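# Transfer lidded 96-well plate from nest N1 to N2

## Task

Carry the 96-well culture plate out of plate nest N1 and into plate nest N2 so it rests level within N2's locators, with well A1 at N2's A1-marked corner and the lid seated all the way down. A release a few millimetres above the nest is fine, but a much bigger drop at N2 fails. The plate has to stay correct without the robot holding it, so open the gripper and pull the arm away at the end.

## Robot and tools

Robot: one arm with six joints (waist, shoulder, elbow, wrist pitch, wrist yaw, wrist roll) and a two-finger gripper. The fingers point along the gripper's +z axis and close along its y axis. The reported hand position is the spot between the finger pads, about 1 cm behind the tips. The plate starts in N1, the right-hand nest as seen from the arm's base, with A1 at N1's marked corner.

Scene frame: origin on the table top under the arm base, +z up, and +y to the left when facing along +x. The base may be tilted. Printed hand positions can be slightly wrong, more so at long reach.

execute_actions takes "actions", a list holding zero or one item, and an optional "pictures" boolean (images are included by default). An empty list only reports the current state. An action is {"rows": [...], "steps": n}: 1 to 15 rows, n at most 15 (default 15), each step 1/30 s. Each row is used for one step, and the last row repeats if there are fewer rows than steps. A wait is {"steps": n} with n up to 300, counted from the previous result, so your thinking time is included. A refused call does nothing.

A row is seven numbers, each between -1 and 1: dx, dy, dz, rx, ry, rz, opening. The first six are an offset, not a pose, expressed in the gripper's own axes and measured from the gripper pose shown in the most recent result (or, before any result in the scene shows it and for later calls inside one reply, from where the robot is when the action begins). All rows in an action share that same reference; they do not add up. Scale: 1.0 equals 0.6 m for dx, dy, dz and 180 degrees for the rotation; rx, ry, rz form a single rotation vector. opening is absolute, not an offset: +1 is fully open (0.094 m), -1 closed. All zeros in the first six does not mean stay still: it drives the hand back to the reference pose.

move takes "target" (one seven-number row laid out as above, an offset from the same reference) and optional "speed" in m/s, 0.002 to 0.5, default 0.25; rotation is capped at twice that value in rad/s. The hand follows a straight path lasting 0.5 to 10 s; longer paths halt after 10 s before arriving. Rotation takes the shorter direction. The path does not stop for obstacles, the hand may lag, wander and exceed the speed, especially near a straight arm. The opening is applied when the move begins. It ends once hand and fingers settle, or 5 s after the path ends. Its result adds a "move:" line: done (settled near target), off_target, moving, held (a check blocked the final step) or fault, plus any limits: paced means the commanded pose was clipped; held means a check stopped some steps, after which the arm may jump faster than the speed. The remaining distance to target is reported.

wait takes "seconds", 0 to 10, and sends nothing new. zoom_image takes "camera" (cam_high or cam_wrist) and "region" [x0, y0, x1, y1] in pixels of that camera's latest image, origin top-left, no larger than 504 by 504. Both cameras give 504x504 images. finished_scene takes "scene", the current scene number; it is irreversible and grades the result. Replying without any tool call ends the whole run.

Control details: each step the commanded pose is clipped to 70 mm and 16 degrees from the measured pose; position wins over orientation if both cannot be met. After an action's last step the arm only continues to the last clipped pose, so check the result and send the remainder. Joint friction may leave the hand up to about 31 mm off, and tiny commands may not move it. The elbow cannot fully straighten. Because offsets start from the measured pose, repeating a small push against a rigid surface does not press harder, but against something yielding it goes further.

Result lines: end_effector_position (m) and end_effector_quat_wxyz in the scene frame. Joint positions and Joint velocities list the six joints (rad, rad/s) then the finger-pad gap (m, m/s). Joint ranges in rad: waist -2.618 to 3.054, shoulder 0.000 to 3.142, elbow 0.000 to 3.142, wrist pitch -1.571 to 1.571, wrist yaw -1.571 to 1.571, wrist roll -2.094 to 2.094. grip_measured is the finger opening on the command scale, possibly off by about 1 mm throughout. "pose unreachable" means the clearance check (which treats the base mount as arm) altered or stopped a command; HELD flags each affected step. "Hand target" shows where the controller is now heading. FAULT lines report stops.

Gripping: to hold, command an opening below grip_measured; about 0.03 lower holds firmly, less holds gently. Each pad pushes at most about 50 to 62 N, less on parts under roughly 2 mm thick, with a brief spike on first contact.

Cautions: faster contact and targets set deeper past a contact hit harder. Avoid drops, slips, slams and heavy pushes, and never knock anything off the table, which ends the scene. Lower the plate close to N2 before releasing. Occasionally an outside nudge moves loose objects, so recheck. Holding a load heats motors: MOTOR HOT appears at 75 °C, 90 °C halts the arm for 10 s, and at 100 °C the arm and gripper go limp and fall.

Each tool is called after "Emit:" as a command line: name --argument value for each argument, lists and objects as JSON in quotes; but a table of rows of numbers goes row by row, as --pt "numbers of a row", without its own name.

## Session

Emit:
execute_actions --actions '[]'

Scene clock: 0.00 s of 8400.00 s.
end_effector_position=(+0.3144, -0.4890, +0.3314) grip_measured=+1.000 end_effector_quat_wxyz=(+0.690, +0.186, +0.614, -0.335)
Joint positions: [-0.688  0.875  0.937  0.838 -0.243 -0.42   0.094]
Joint velocities: [ 0.002  0.012 -0.002  0.022  0.081 -0.037  0.   ]
Motor temperatures (°C, as the motors report them): [21 25 23 21 23 22]
Hand target: +0.314, -0.489, +0.331; +0.690, +0.186, +0.614, -0.335

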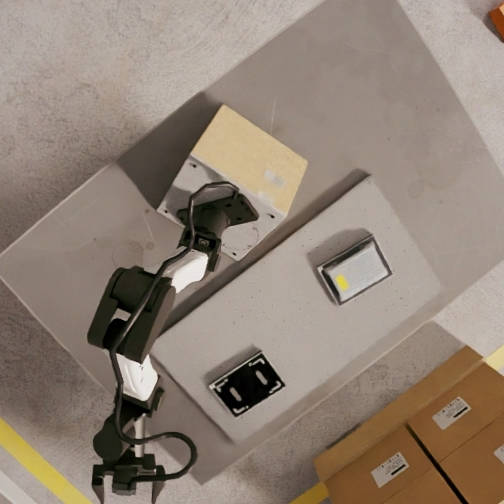

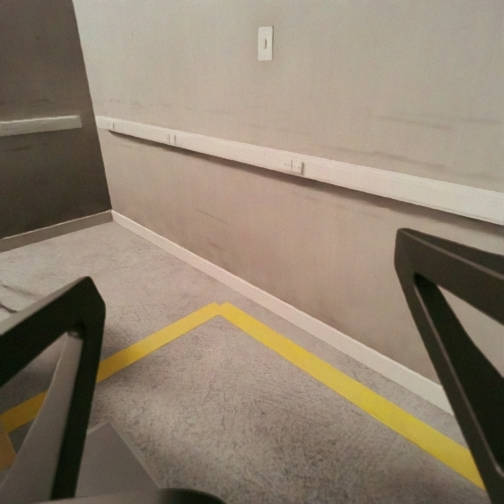

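Emit:
zoom_image --camera "cam_high" --region '[200, 220, 400, 420]'

Region (200, 220, 400, 420) of cam_high's 504x504 image, scaled by 2.520, with more detail than that image has.

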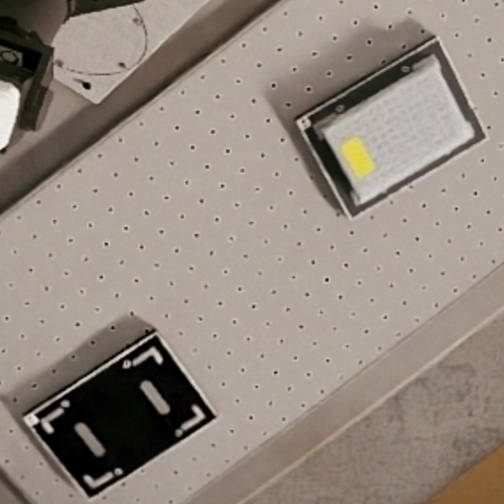

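Emit:
move --target '[0.116,0.875,-0.773,-0.59,0.242,-0.456,1]' --speed 0.35

Scene clock: 6.93 s of 8400.00 s.
end_effector_position=(+0.3421, +0.1748, +0.0948) grip_measured=+1.000 end_effector_quat_wxyz=(-0.003, -0.662, +0.749, +0.005)
Joint positions: [ 0.881  2.472  1.708 -1.216  0.732 -0.54   0.094]
Joint velocities: [-0.002 -0.022 -0.007 -0.066 -0.037  0.007  0.   ]
Motor temperatures (°C, as the motors report them): [21 26 23 22 23 22]
Hand target: +0.343, +0.179, +0.100; +0.001, -0.660, +0.751, +0.009
Off the commanded pose: 0.006 m, 1 deg.
move: done

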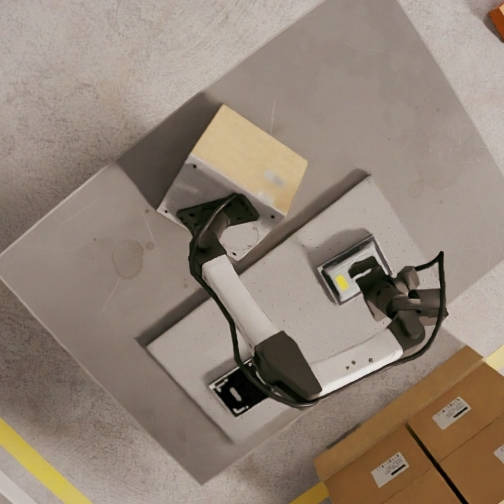

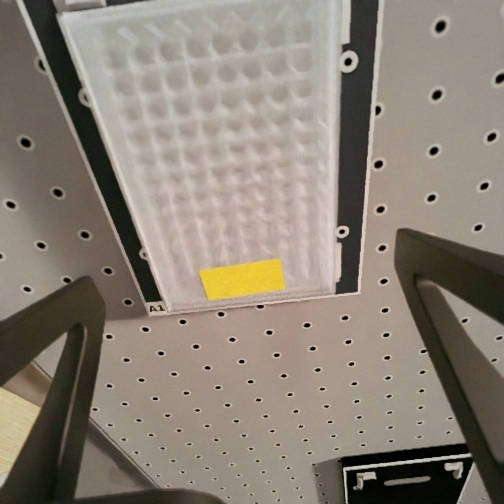

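Emit:
move --target '[0,0.002,0.072,0.004,0,0.003,1]' --speed 0.06

Scene clock: 9.20 s of 8400.00 s.
end_effector_position=(+0.3423, +0.1744, +0.0548) grip_measured=+1.000 end_effector_quat_wxyz=(+0.000, -0.656, +0.755, +0.004)
Joint positions: [ 0.815  2.472  1.589 -1.031  0.76  -0.613  0.094]
Joint velocities: [ 0.002 -0.002  0.012 -0.037 -0.066 -0.022  0.   ]
Motor temperatures (°C, as the motors report them): [22 26 23 22 23 22]
Hand target: +0.341, +0.175, +0.052; +0.001, -0.659, +0.752, +0.000
Off the commanded pose: 0.004 m, 1 deg.
move: done

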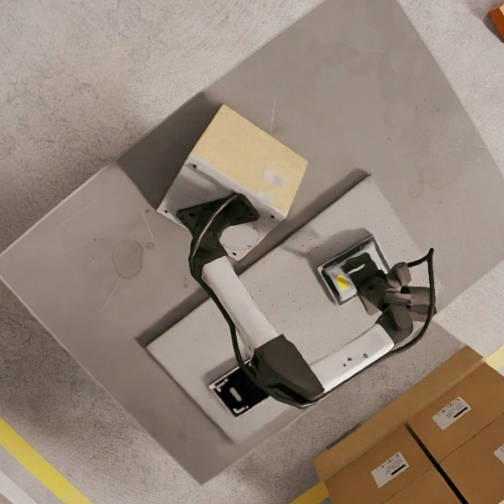

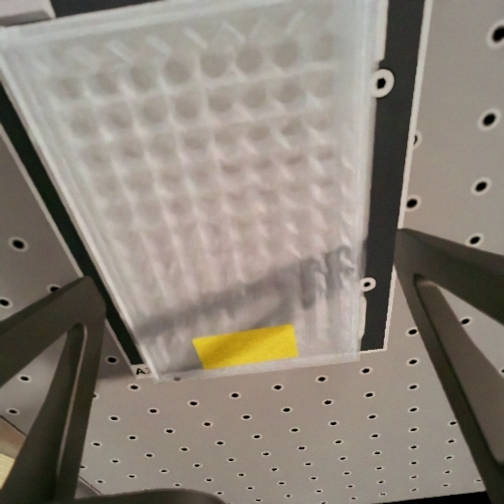

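Emit:
move --target '[0,0.009,0.034,0.002,0.002,-0.004,1]' --speed 0.02

Scene clock: 11.20 s of 8400.00 s.
end_effector_position=(+0.3398, +0.1742, +0.0400) grip_measured=+1.000 end_effector_quat_wxyz=(+0.002, -0.656, +0.754, +0.003)
Joint positions: [ 0.792  2.472  1.539 -0.957  0.769 -0.647  0.094]
Joint velocities: [ 0.002 -0.022 -0.012  0.095  0.051  0.007  0.   ]
Motor temperatures (°C, as the motors report them): [22 26 23 22 23 22]
Hand target: +0.337, +0.175, +0.034; -0.000, -0.660, +0.751, -0.001
Off the commanded pose: 0.006 m, 1 deg.
move: done

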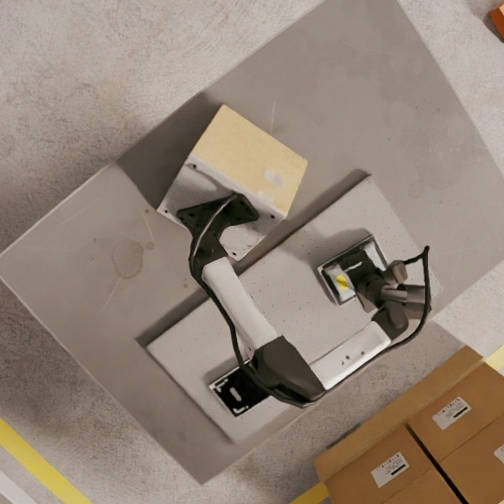

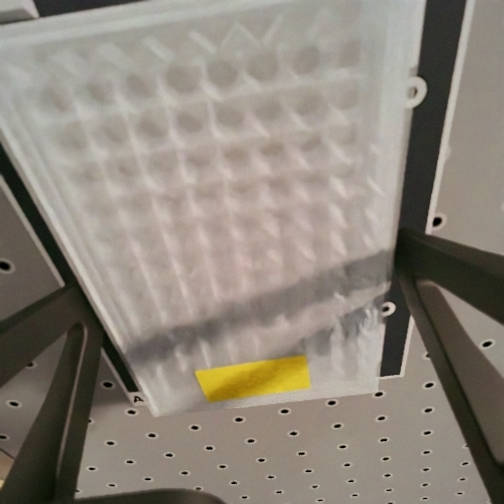

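Emit:
move --target '[0,0.008,0.017,0.002,0.002,-0.004,1]' --speed 0.015

Scene clock: 12.53 s of 8400.00 s.
end_effector_position=(+0.3379, +0.1757, +0.0362) grip_measured=+1.000 end_effector_quat_wxyz=(+0.005, -0.658, +0.753, +0.001)
Joint positions: [ 0.791  2.472  1.518 -0.927  0.774 -0.66   0.094]
Joint velocities: [ 0.002  0.012 -0.007  0.007  0.037 -0.022  0.   ]
Motor temperatures (°C, as the motors report them): [22 27 23 22 23 22]
Hand target: +0.335, +0.175, +0.030; +0.001, -0.661, +0.750, -0.001
Off the commanded pose: 0.007 m, 1 deg.
move: done

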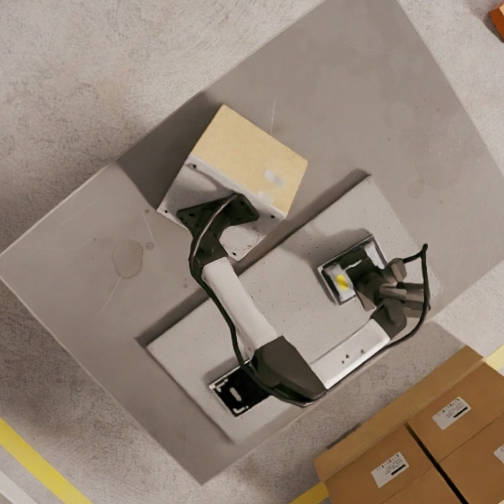

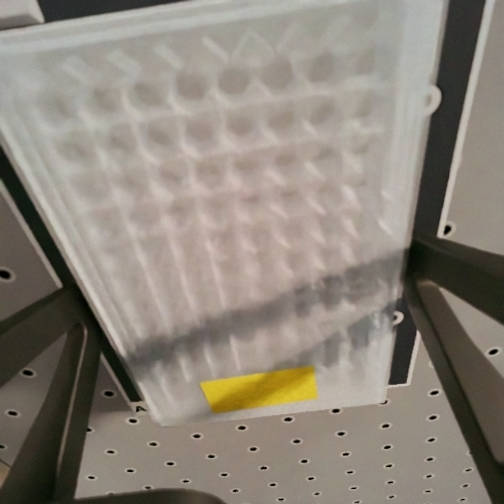

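Emit:
move --target '[0,0,0.006,0,0,0,0.765]' --speed 0.02

Scene clock: 13.70 s of 8400.00 s.
end_effector_position=(+0.3386, +0.1758, +0.0361) grip_measured=+0.793 end_effector_quat_wxyz=(+0.006, -0.658, +0.753, -0.000)
Joint positions: [ 0.791  2.472  1.517 -0.923  0.777 -0.661  0.084]
Joint velocities: [-0.012 -0.002  0.007  0.051 -0.022  0.095  0.001]
Motor temperatures (°C, as the motors report them): [22 27 23 22 23 22]
Hand target: +0.338, +0.176, +0.033; +0.005, -0.658, +0.753, +0.001
Off the commanded pose: 0.004 m, 0 deg.
move: done

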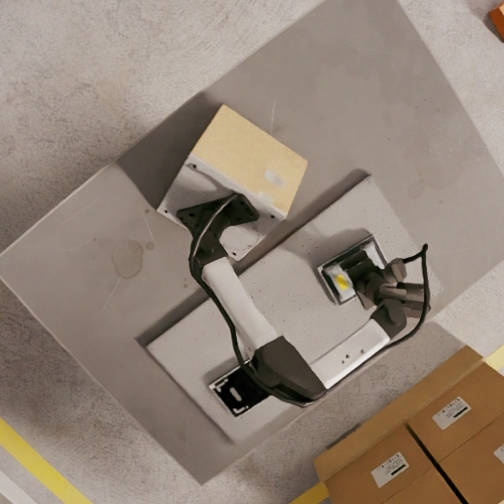

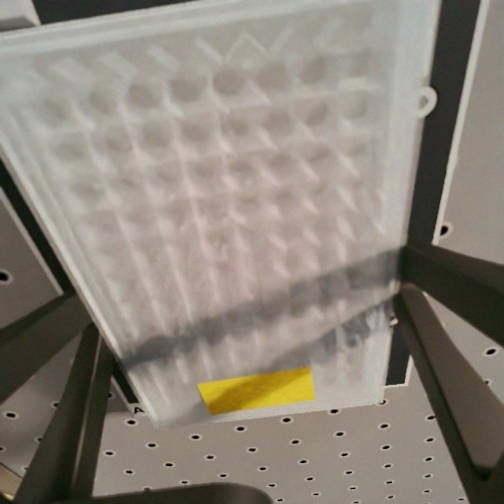

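Emit:
move --target '[0,-0.006,-0.08,0,0,0,0.76]' --speed 0.04

Scene clock: 15.70 s of 8400.00 s.
end_effector_position=(+0.3357, +0.1724, +0.0705) grip_measured=+0.793 end_effector_quat_wxyz=(-0.009, -0.664, +0.747, -0.004)
Joint positions: [ 0.852  2.472  1.619 -1.122  0.76  -0.57   0.084]
Joint velocities: [-0.007 -0.007  0.017  0.007  0.037  0.007 -0.001]
Motor temperatures (°C, as the motors report them): [22 27 24 22 23 22]
Hand target: +0.341, +0.175, +0.084; +0.006, -0.658, +0.753, +0.000
Off the commanded pose: 0.015 m, 2 deg.
move: off_target

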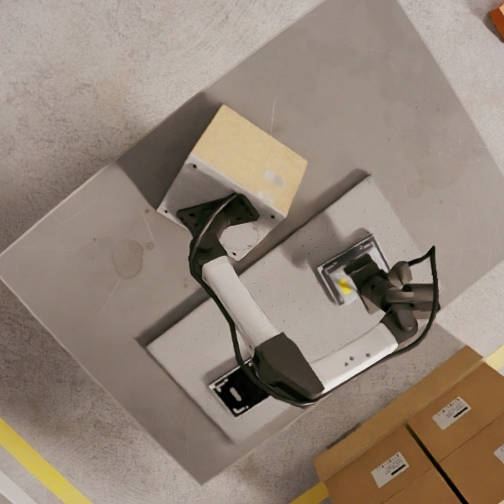

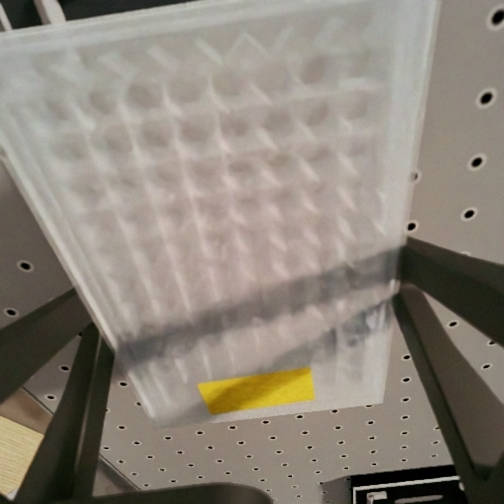

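Emit:
move --target '[0.64,-0.183,0,0.002,-0.006,-0.0135,0.76]' --speed 0.17

Scene clock: 19.50 s of 8400.00 s.
end_effector_position=(+0.4044, -0.2174, +0.0714) grip_measured=+0.793 end_effector_quat_wxyz=(+0.011, +0.683, -0.731, +0.001)
Joint positions: [ 0.121  1.723  1.673 -1.175  0.78  -1.654  0.084]
Joint velocities: [ 0.007  0.002  0.007 -0.007  0.037 -0.051 -0.001]
Motor temperatures (°C, as the motors report them): [23 27 24 22 23 22]
Hand target: +0.406, -0.224, +0.080; +0.001, +0.680, -0.733, +0.005
Off the commanded pose: 0.008 m, 1 deg.
move: done

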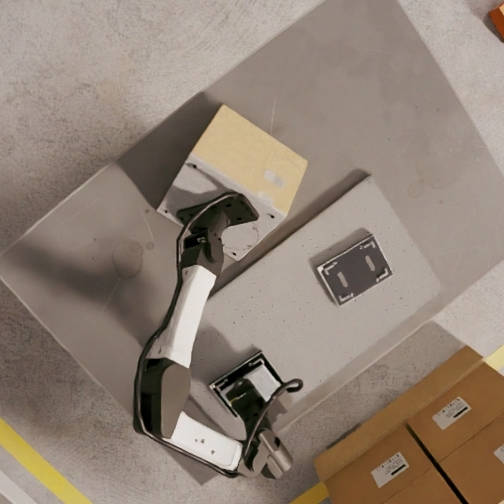

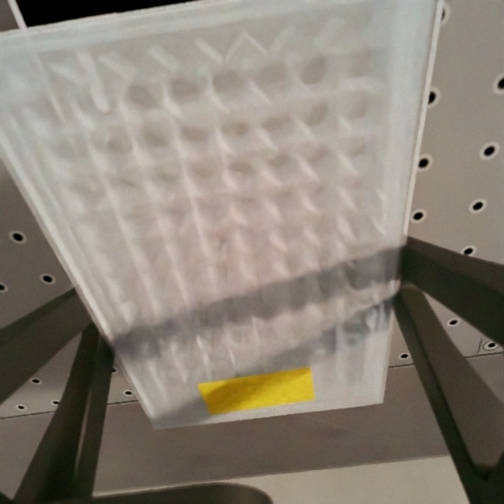

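Emit:
move --target '[0.006,0.004,0.037,0.004,-0.005,0,0.76]' --speed 0.03

Emit:
zoom_image --camera "cam_high" --region '[200, 340, 300, 440]'

Scene clock: 21.40 s of 8400.00 s.
end_effector_position=(+0.4024, -0.2189, +0.0460) grip_measured=+0.793 end_effector_quat_wxyz=(+0.010, +0.686, -0.727, -0.003)
Joint positions: [ 0.063  1.723  1.606 -1.064  0.752 -1.733  0.084]
Joint velocities: [-0.017 -0.022 -0.002  0.037 -0.007 -0.037 -0.   ]
Motor temperatures (°C, as the motors report them): [23 28 24 22 23 22]
Hand target: +0.402, -0.222, +0.050; +0.001, +0.683, -0.731, +0.001
Off the commanded pose: 0.004 m, 1 deg.
move: done

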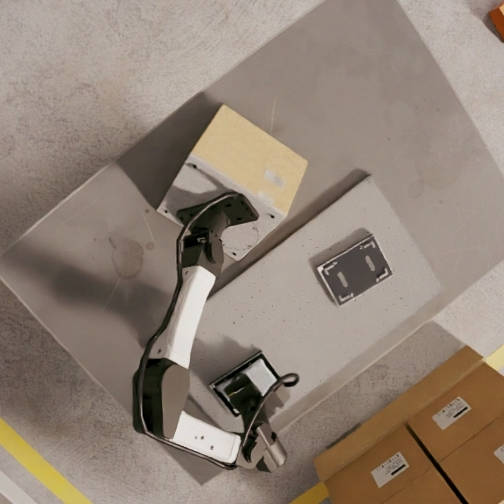

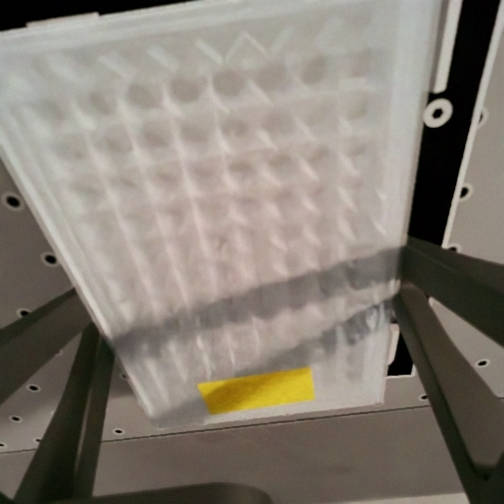

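Region (200, 340, 300, 440) of cam_high's 504x504 image, scaled by 5.040, with more detail than that image has.

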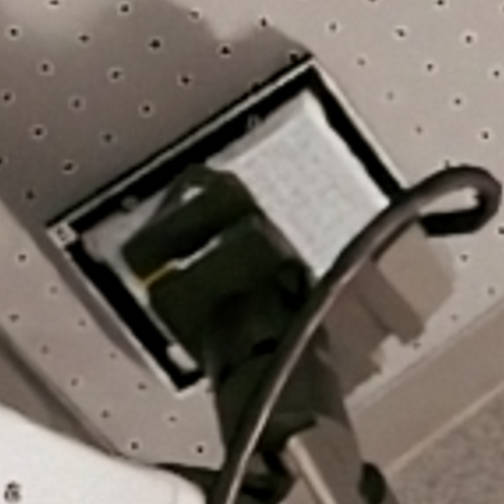

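Emit:
move --target '[0.016,-0.018,-0.05,0.005,-0.003,0.003,0.76]' --speed 0.04

Scene clock: 23.73 s of 8400.00 s.
end_effector_position=(+0.4083, -0.2301, +0.0700) grip_measured=+0.793 end_effector_quat_wxyz=(+0.005, +0.682, -0.731, -0.005)
Joint positions: [ 0.087  1.735  1.728 -1.19   0.752 -1.696  0.084]
Joint velocities: [ 0.012 -0.002  0.012  0.007 -0.022  0.095 -0.   ]
Motor temperatures (°C, as the motors report them): [23 28 24 22 23 22]
Hand target: +0.413, -0.229, +0.076; +0.001, +0.683, -0.731, -0.001
Off the commanded pose: 0.008 m, 1 deg.
move: done

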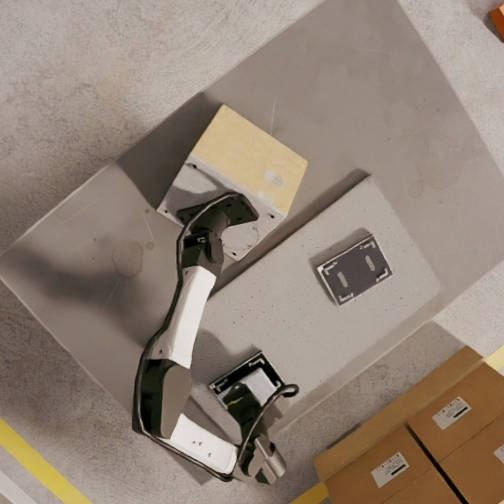

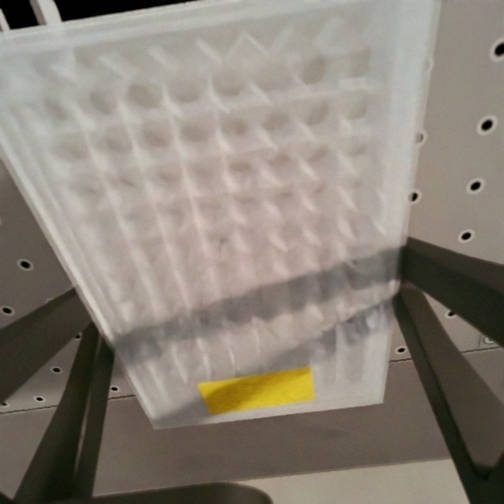

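Emit:
move --target '[-0.003,-0.0035,0.04,0.0045,0,0,0.76]' --speed 0.025

Scene clock: 25.60 s of 8400.00 s.
end_effector_position=(+0.4103, -0.2308, +0.0483) grip_measured=+0.793 end_effector_quat_wxyz=(+0.005, +0.682, -0.732, +0.002)
Joint positions: [ 0.046  1.735  1.661 -1.072  0.744 -1.755  0.084]
Joint velocities: [ 0.007  0.027 -0.002  0.007  0.022 -0.051  0.001]
Motor temperatures (°C, as the motors report them): [23 28 24 22 23 22]
Hand target: +0.410, -0.229, +0.046; +0.001, +0.683, -0.731, +0.000
Off the commanded pose: 0.003 m, 1 deg.
move: done

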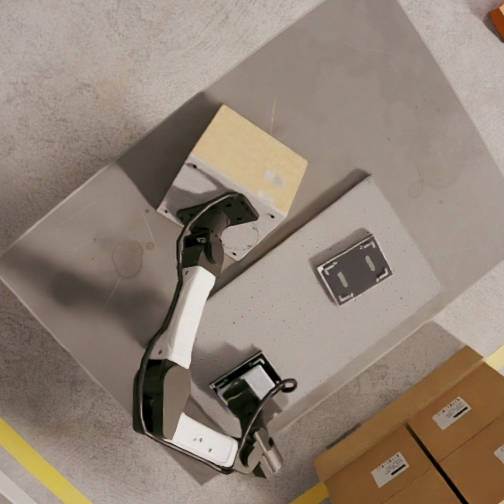

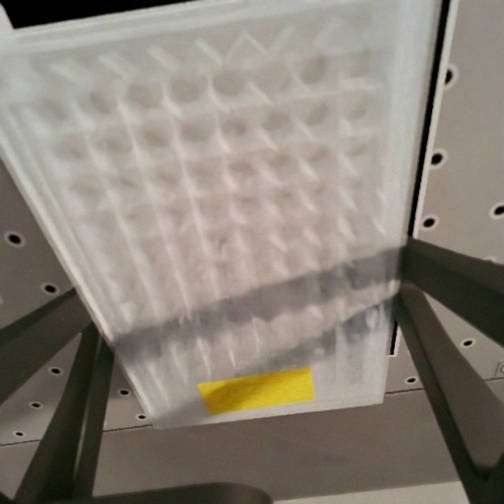

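Emit:
move --target '[-0.01,0,0.009,0.001,-0.003,0,0.76]' --speed 0.015

Scene clock: 27.07 s of 8400.00 s.
end_effector_position=(+0.4104, -0.2286, +0.0460) grip_measured=+0.793 end_effector_quat_wxyz=(+0.005, +0.681, -0.732, +0.003)
Joint positions: [ 0.046  1.735  1.648 -1.057  0.743 -1.756  0.084]
Joint velocities: [-0.002 -0.007  0.012  0.081  0.037  0.081 -0.   ]
Motor temperatures (°C, as the motors report them): [23 28 24 22 23 22]
Hand target: +0.411, -0.225, +0.043; +0.001, +0.681, -0.732, -0.000
Off the commanded pose: 0.005 m, 1 deg.
move: done

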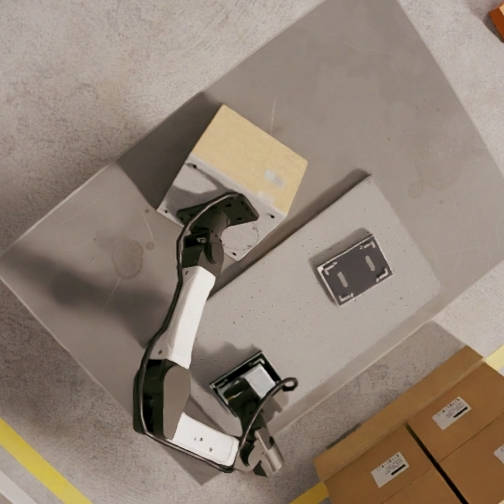

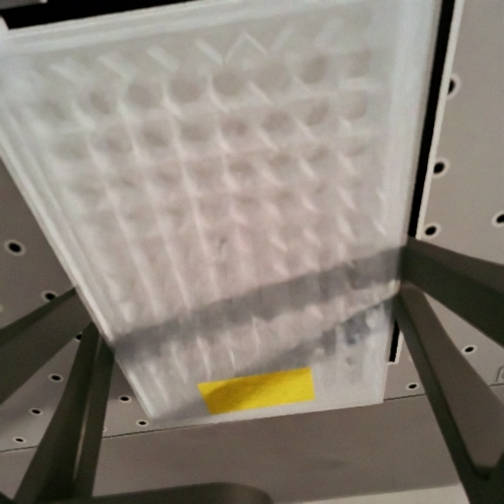

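Emit:
move --target '[-0.007,0,0.012,0.001,-0.003,0,0.76]' --speed 0.015

Scene clock: 28.27 s of 8400.00 s.
end_effector_position=(+0.4106, -0.2280, +0.0423) grip_measured=+0.793 end_effector_quat_wxyz=(+0.004, +0.679, -0.734, +0.003)
Joint positions: [ 0.04   1.735  1.635 -1.037  0.741 -1.759  0.084]
Joint velocities: [-0.017 -0.017  0.002  0.022 -0.051  0.051  0.001]
Motor temperatures (°C, as the motors report them): [23 28 24 22 23 22]
Hand target: +0.411, -0.225, +0.039; +0.001, +0.681, -0.732, +0.000
Off the commanded pose: 0.005 m, 1 deg.
move: done

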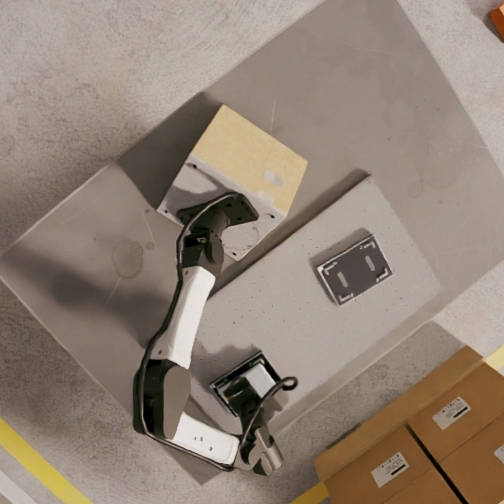

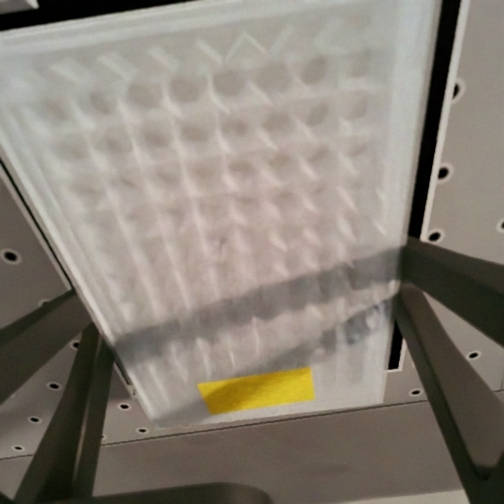

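Emit:
move --target '[-0.011,0,0.006,0.001,-0.003,0.001,0.76]' --speed 0.012

Scene clock: 29.63 s of 8400.00 s.
end_effector_position=(+0.4119, -0.2283, +0.0423) grip_measured=+0.793 end_effector_quat_wxyz=(+0.003, +0.678, -0.735, +0.005)
Joint positions: [ 0.04   1.735  1.635 -1.03   0.74  -1.76   0.084]
Joint velocities: [-0.012  0.017 -0.007 -0.022  0.022 -0.007 -0.001]
Motor temperatures (°C, as the motors report them): [23 29 24 21 23 22]
Hand target: +0.411, -0.221, +0.039; -0.000, +0.678, -0.735, +0.001
Off the commanded pose: 0.008 m, 1 deg.
move: done

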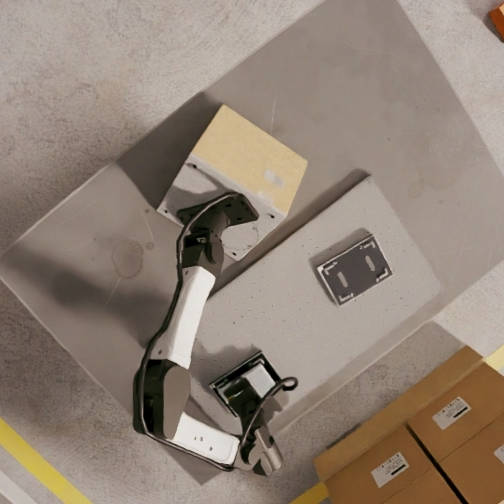

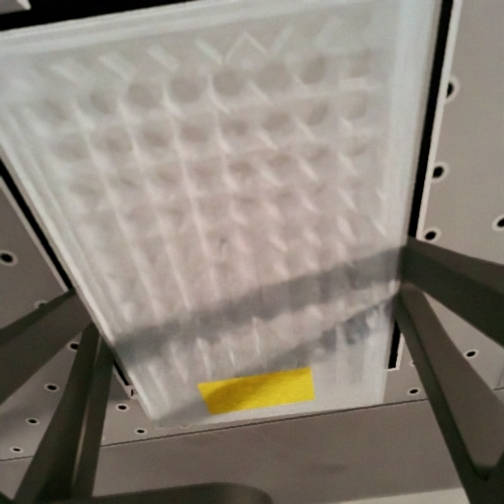

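Emit:
move --target '[-0.008,0.003,-0.045,0,-0.004,-0.002,0.76]' --speed 0.04

Scene clock: 31.33 s of 8400.00 s.
end_effector_position=(+0.4057, -0.2185, +0.0578) grip_measured=+0.793 end_effector_quat_wxyz=(+0.005, +0.685, -0.729, -0.010)
Joint positions: [ 0.083  1.735  1.665 -1.135  0.744 -1.699  0.084]
Joint velocities: [-0.012 -0.007 -0.002  0.037 -0.007  0.051 -0.001]
Motor temperatures (°C, as the motors report them): [23 29 24 21 23 22]
Hand target: +0.410, -0.223, +0.069; -0.002, +0.680, -0.733, +0.001
Off the commanded pose: 0.013 m, 2 deg.
move: off_target

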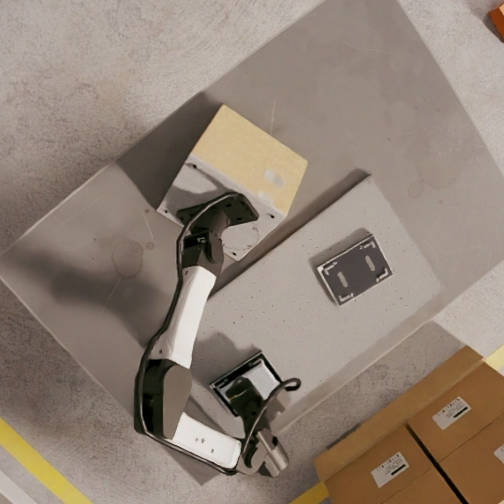

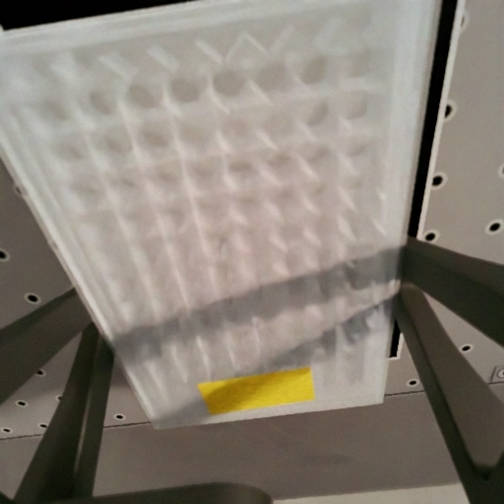

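Emit:
move --target '[0.0085,-0.008,0.03,0.0068,0.002,0.0045,0.76]' --speed 0.02

Scene clock: 33.67 s of 8400.00 s.
end_effector_position=(+0.4097, -0.2266, +0.0425) grip_measured=+0.793 end_effector_quat_wxyz=(+0.005, +0.678, -0.735, +0.002)
Joint positions: [ 0.043  1.735  1.633 -1.041  0.742 -1.75   0.084]
Joint velocities: [-0.017 -0.007  0.007  0.11   0.022  0.022 -0.001]
Motor temperatures (°C, as the motors report them): [23 29 24 21 23 22]
Hand target: +0.410, -0.224, +0.040; +0.000, +0.680, -0.733, +0.000
Off the commanded pose: 0.004 m, 1 deg.
move: done

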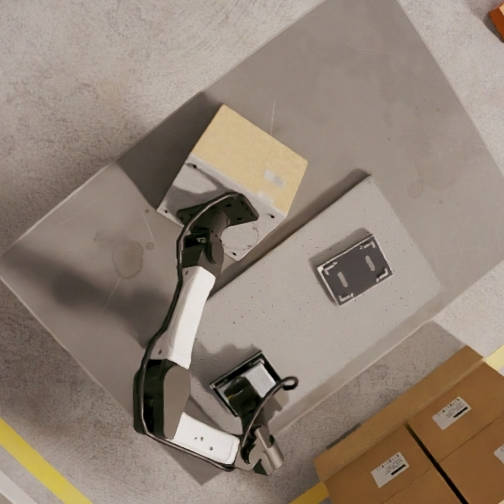

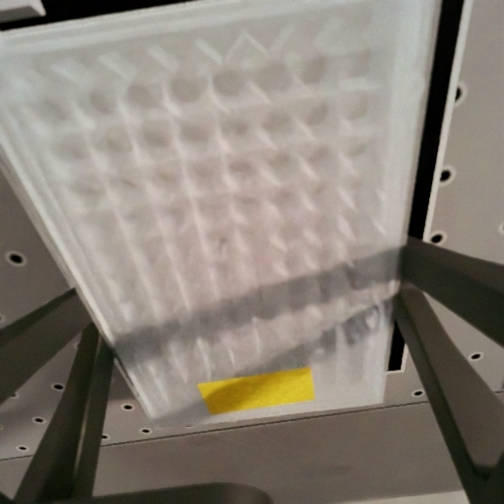

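Emit:
move --target '[-0.009,0,0.0,0.001,-0.003,-0.002,0.76]' --speed 0.01

Scene clock: 35.67 s of 8400.00 s.
end_effector_position=(+0.4104, -0.2267, +0.0425) grip_measured=+0.793 end_effector_quat_wxyz=(+0.004, +0.678, -0.735, +0.003)
Joint positions: [ 0.043  1.735  1.633 -1.038  0.741 -1.752  0.084]
Joint velocities: [-0.002 -0.012 -0.017 -0.007 -0.007 -0.007 -0.001]
Motor temperatures (°C, as the motors report them): [23 29 24 21 23 22]
Hand target: +0.410, -0.221, +0.042; +0.000, +0.681, -0.733, -0.000
Off the commanded pose: 0.005 m, 1 deg.
move: done

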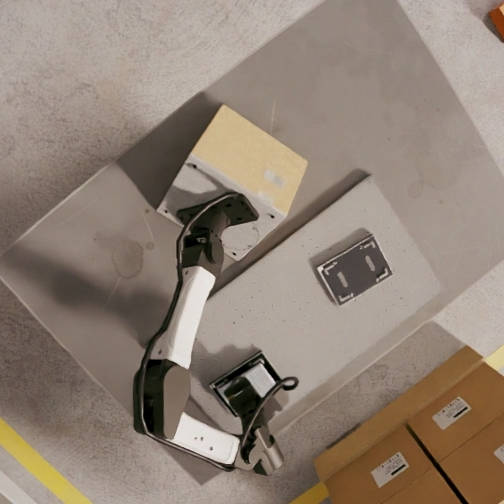

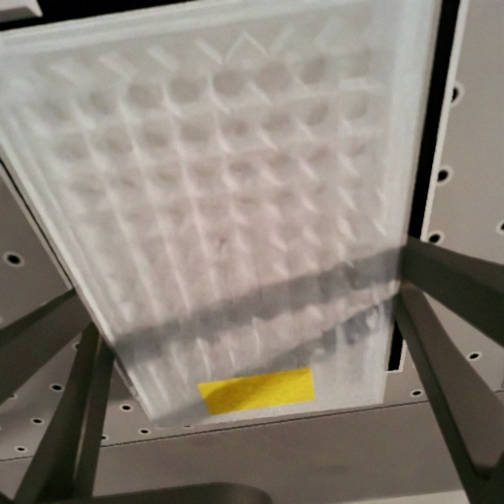

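Emit:
move --target '[-0.007,0.001,0.0,0.0,-0.01,-0.002,0.76]' --speed 0.01

Scene clock: 38.23 s of 8400.00 s.
end_effector_position=(+0.4113, -0.2234, +0.0425) grip_measured=+0.793 end_effector_quat_wxyz=(-0.004, +0.678, -0.735, -0.002)
Joint positions: [ 0.043  1.735  1.633 -1.038  0.721 -1.752  0.084]
Joint velocities: [-0.007  0.012  0.002 -0.066 -0.007 -0.022  0.001]
Motor temperatures (°C, as the motors report them): [23 29 24 21 23 22]
Hand target: +0.410, -0.223, +0.043; -0.007, +0.680, -0.733, -0.008
Off the commanded pose: 0.001 m, 1 deg.
move: done

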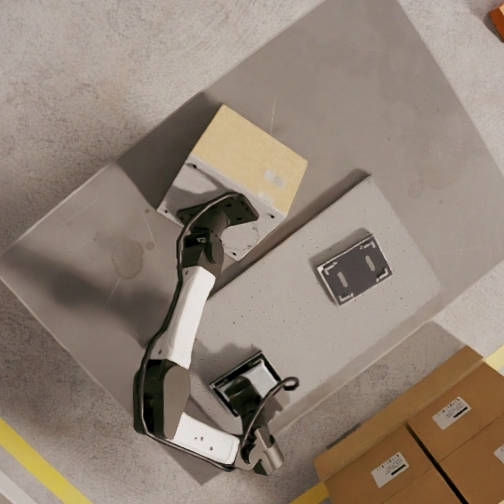

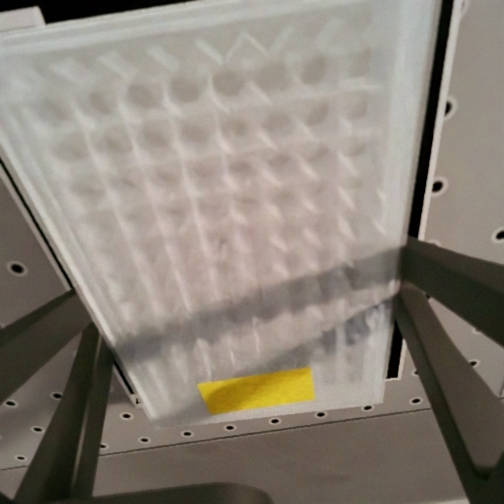

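Worked. Now descend, biasing slightly −x.

Emit:
move --target '[-0.002,0.004,0.013,0,0,-0.002,0.76]' --speed 0.012

Scene clock: 39.80 s of 8400.00 s.
end_effector_position=(+0.4102, -0.2236, +0.0376) grip_measured=+0.793 end_effector_quat_wxyz=(-0.003, +0.679, -0.734, -0.002)
Joint positions: [ 0.033  1.735  1.617 -1.017  0.72  -1.765  0.084]
Joint velocities: [-0.002 -0.017  0.007 -0.007 -0.051 -0.022  0.   ]
Motor temperatures (°C, as the motors report them): [23 29 24 21 23 22]
Hand target: +0.409, -0.222, +0.035; -0.004, +0.681, -0.733, -0.003
Off the commanded pose: 0.004 m, 0 deg.
move: done

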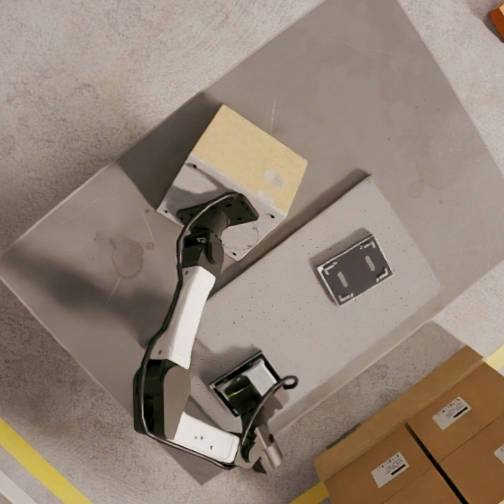

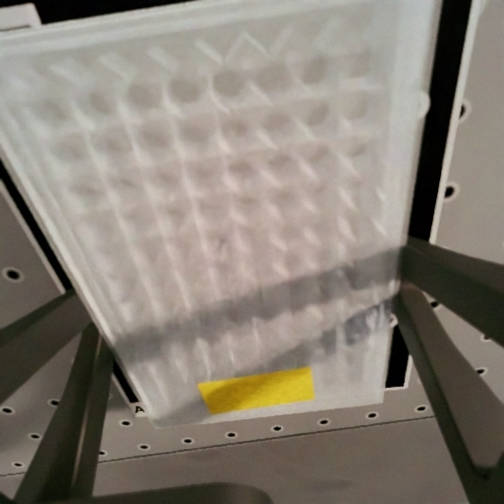

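Inside the locators; release.

Emit:
move --target '[0,0,0.002,0,0,0,1]' --speed 0.01

Emit:
move --target '[0,-0.006,-0.13,0,0,0,1]' --speed 0.06

Scene clock: 40.97 s of 8400.00 s.
end_effector_position=(+0.4102, -0.2237, +0.0376) grip_measured=+1.000 end_effector_quat_wxyz=(-0.003, +0.679, -0.734, -0.002)
Joint positions: [ 0.033  1.735  1.617 -1.017  0.72  -1.765  0.094]
Joint velocities: [-0.017  0.012  0.002 -0.051  0.037 -0.007  0.   ]
Motor temperatures (°C, as the motors report them): [23 30 24 21 23 22]
Hand target: +0.410, -0.224, +0.036; -0.003, +0.679, -0.734, -0.002
Off the commanded pose: 0.001 m, 0 deg.
move: done

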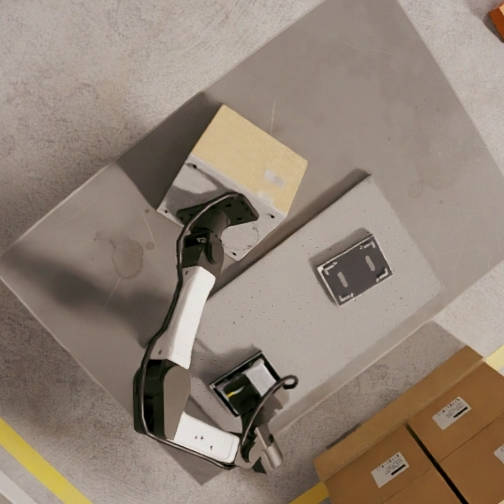

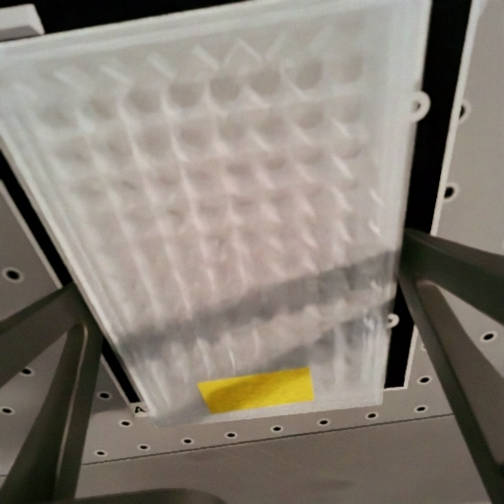

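Scene clock: 42.80 s of 8400.00 s.
end_effector_position=(+0.4101, -0.2245, +0.1108) grip_measured=+1.000 end_effector_quat_wxyz=(-0.002, +0.679, -0.734, -0.007)
Joint positions: [ 0.179  1.752  1.862 -1.382  0.768 -1.571  0.094]
Joint velocities: [ 0.007 -0.022  0.012 -0.11  -0.081  0.051  0.   ]
Motor temperatures (°C, as the motors report them): [23 30 24 21 23 22]
Hand target: +0.414, -0.224, +0.115; -0.003, +0.679, -0.734, -0.003
Off the commanded pose: 0.006 m, 1 deg.
move: done

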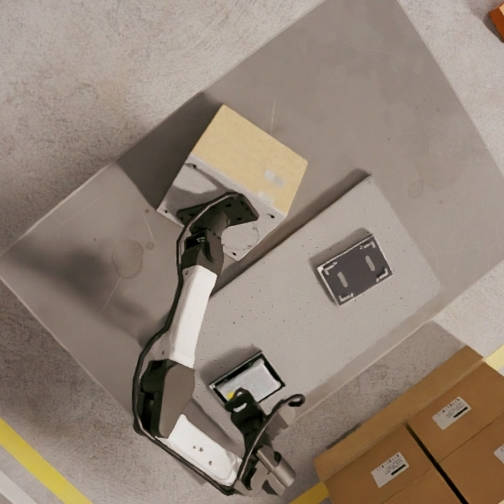

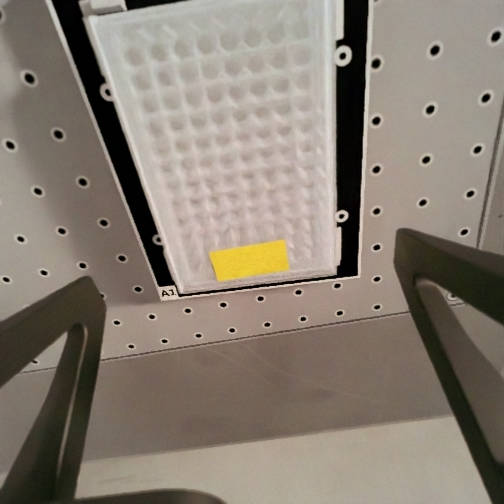

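Seated. Move a bit clearer and finish.

Emit:
move --target '[-0.25,0.05,0,0,0,0,1]'

Emit:
finished_scene --scene 2

Scene clock: 44.40 s of 8400.00 s.
end_effector_position=(+0.3879, -0.0752, +0.1120) grip_measured=+1.000 end_effector_quat_wxyz=(+0.001, +0.682, -0.731, -0.015)
Joint positions: [ 0.489  1.851  1.567 -1.317  0.8   -1.13   0.094]
Joint velocities: [-0.002  0.002 -0.002  0.095 -0.007  0.081  0.   ]
Motor temperatures (°C, as the motors report them): [23 30 24 21 23 22]
Hand target: +0.390, -0.072, +0.113; -0.002, +0.679, -0.734, -0.009
Off the commanded pose: 0.005 m, 1 deg.
move: done

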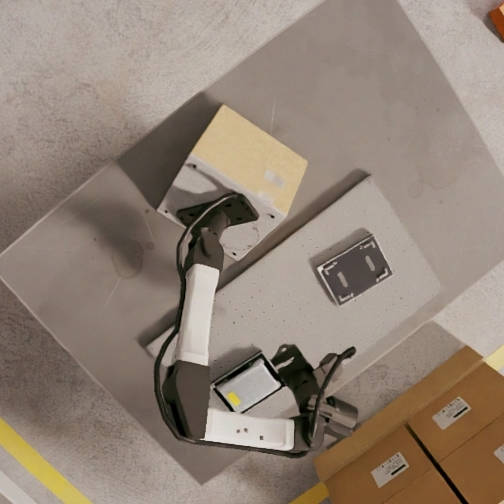

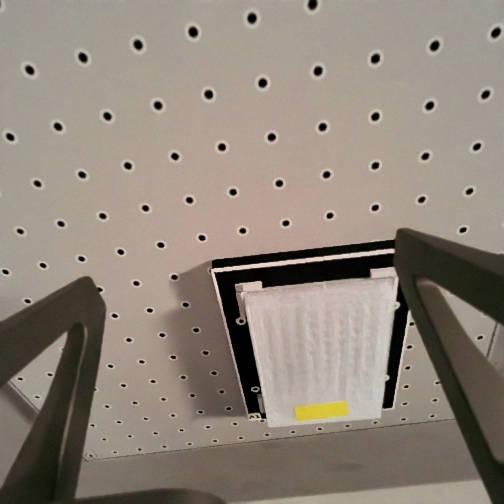

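The scene is finished: the task was done.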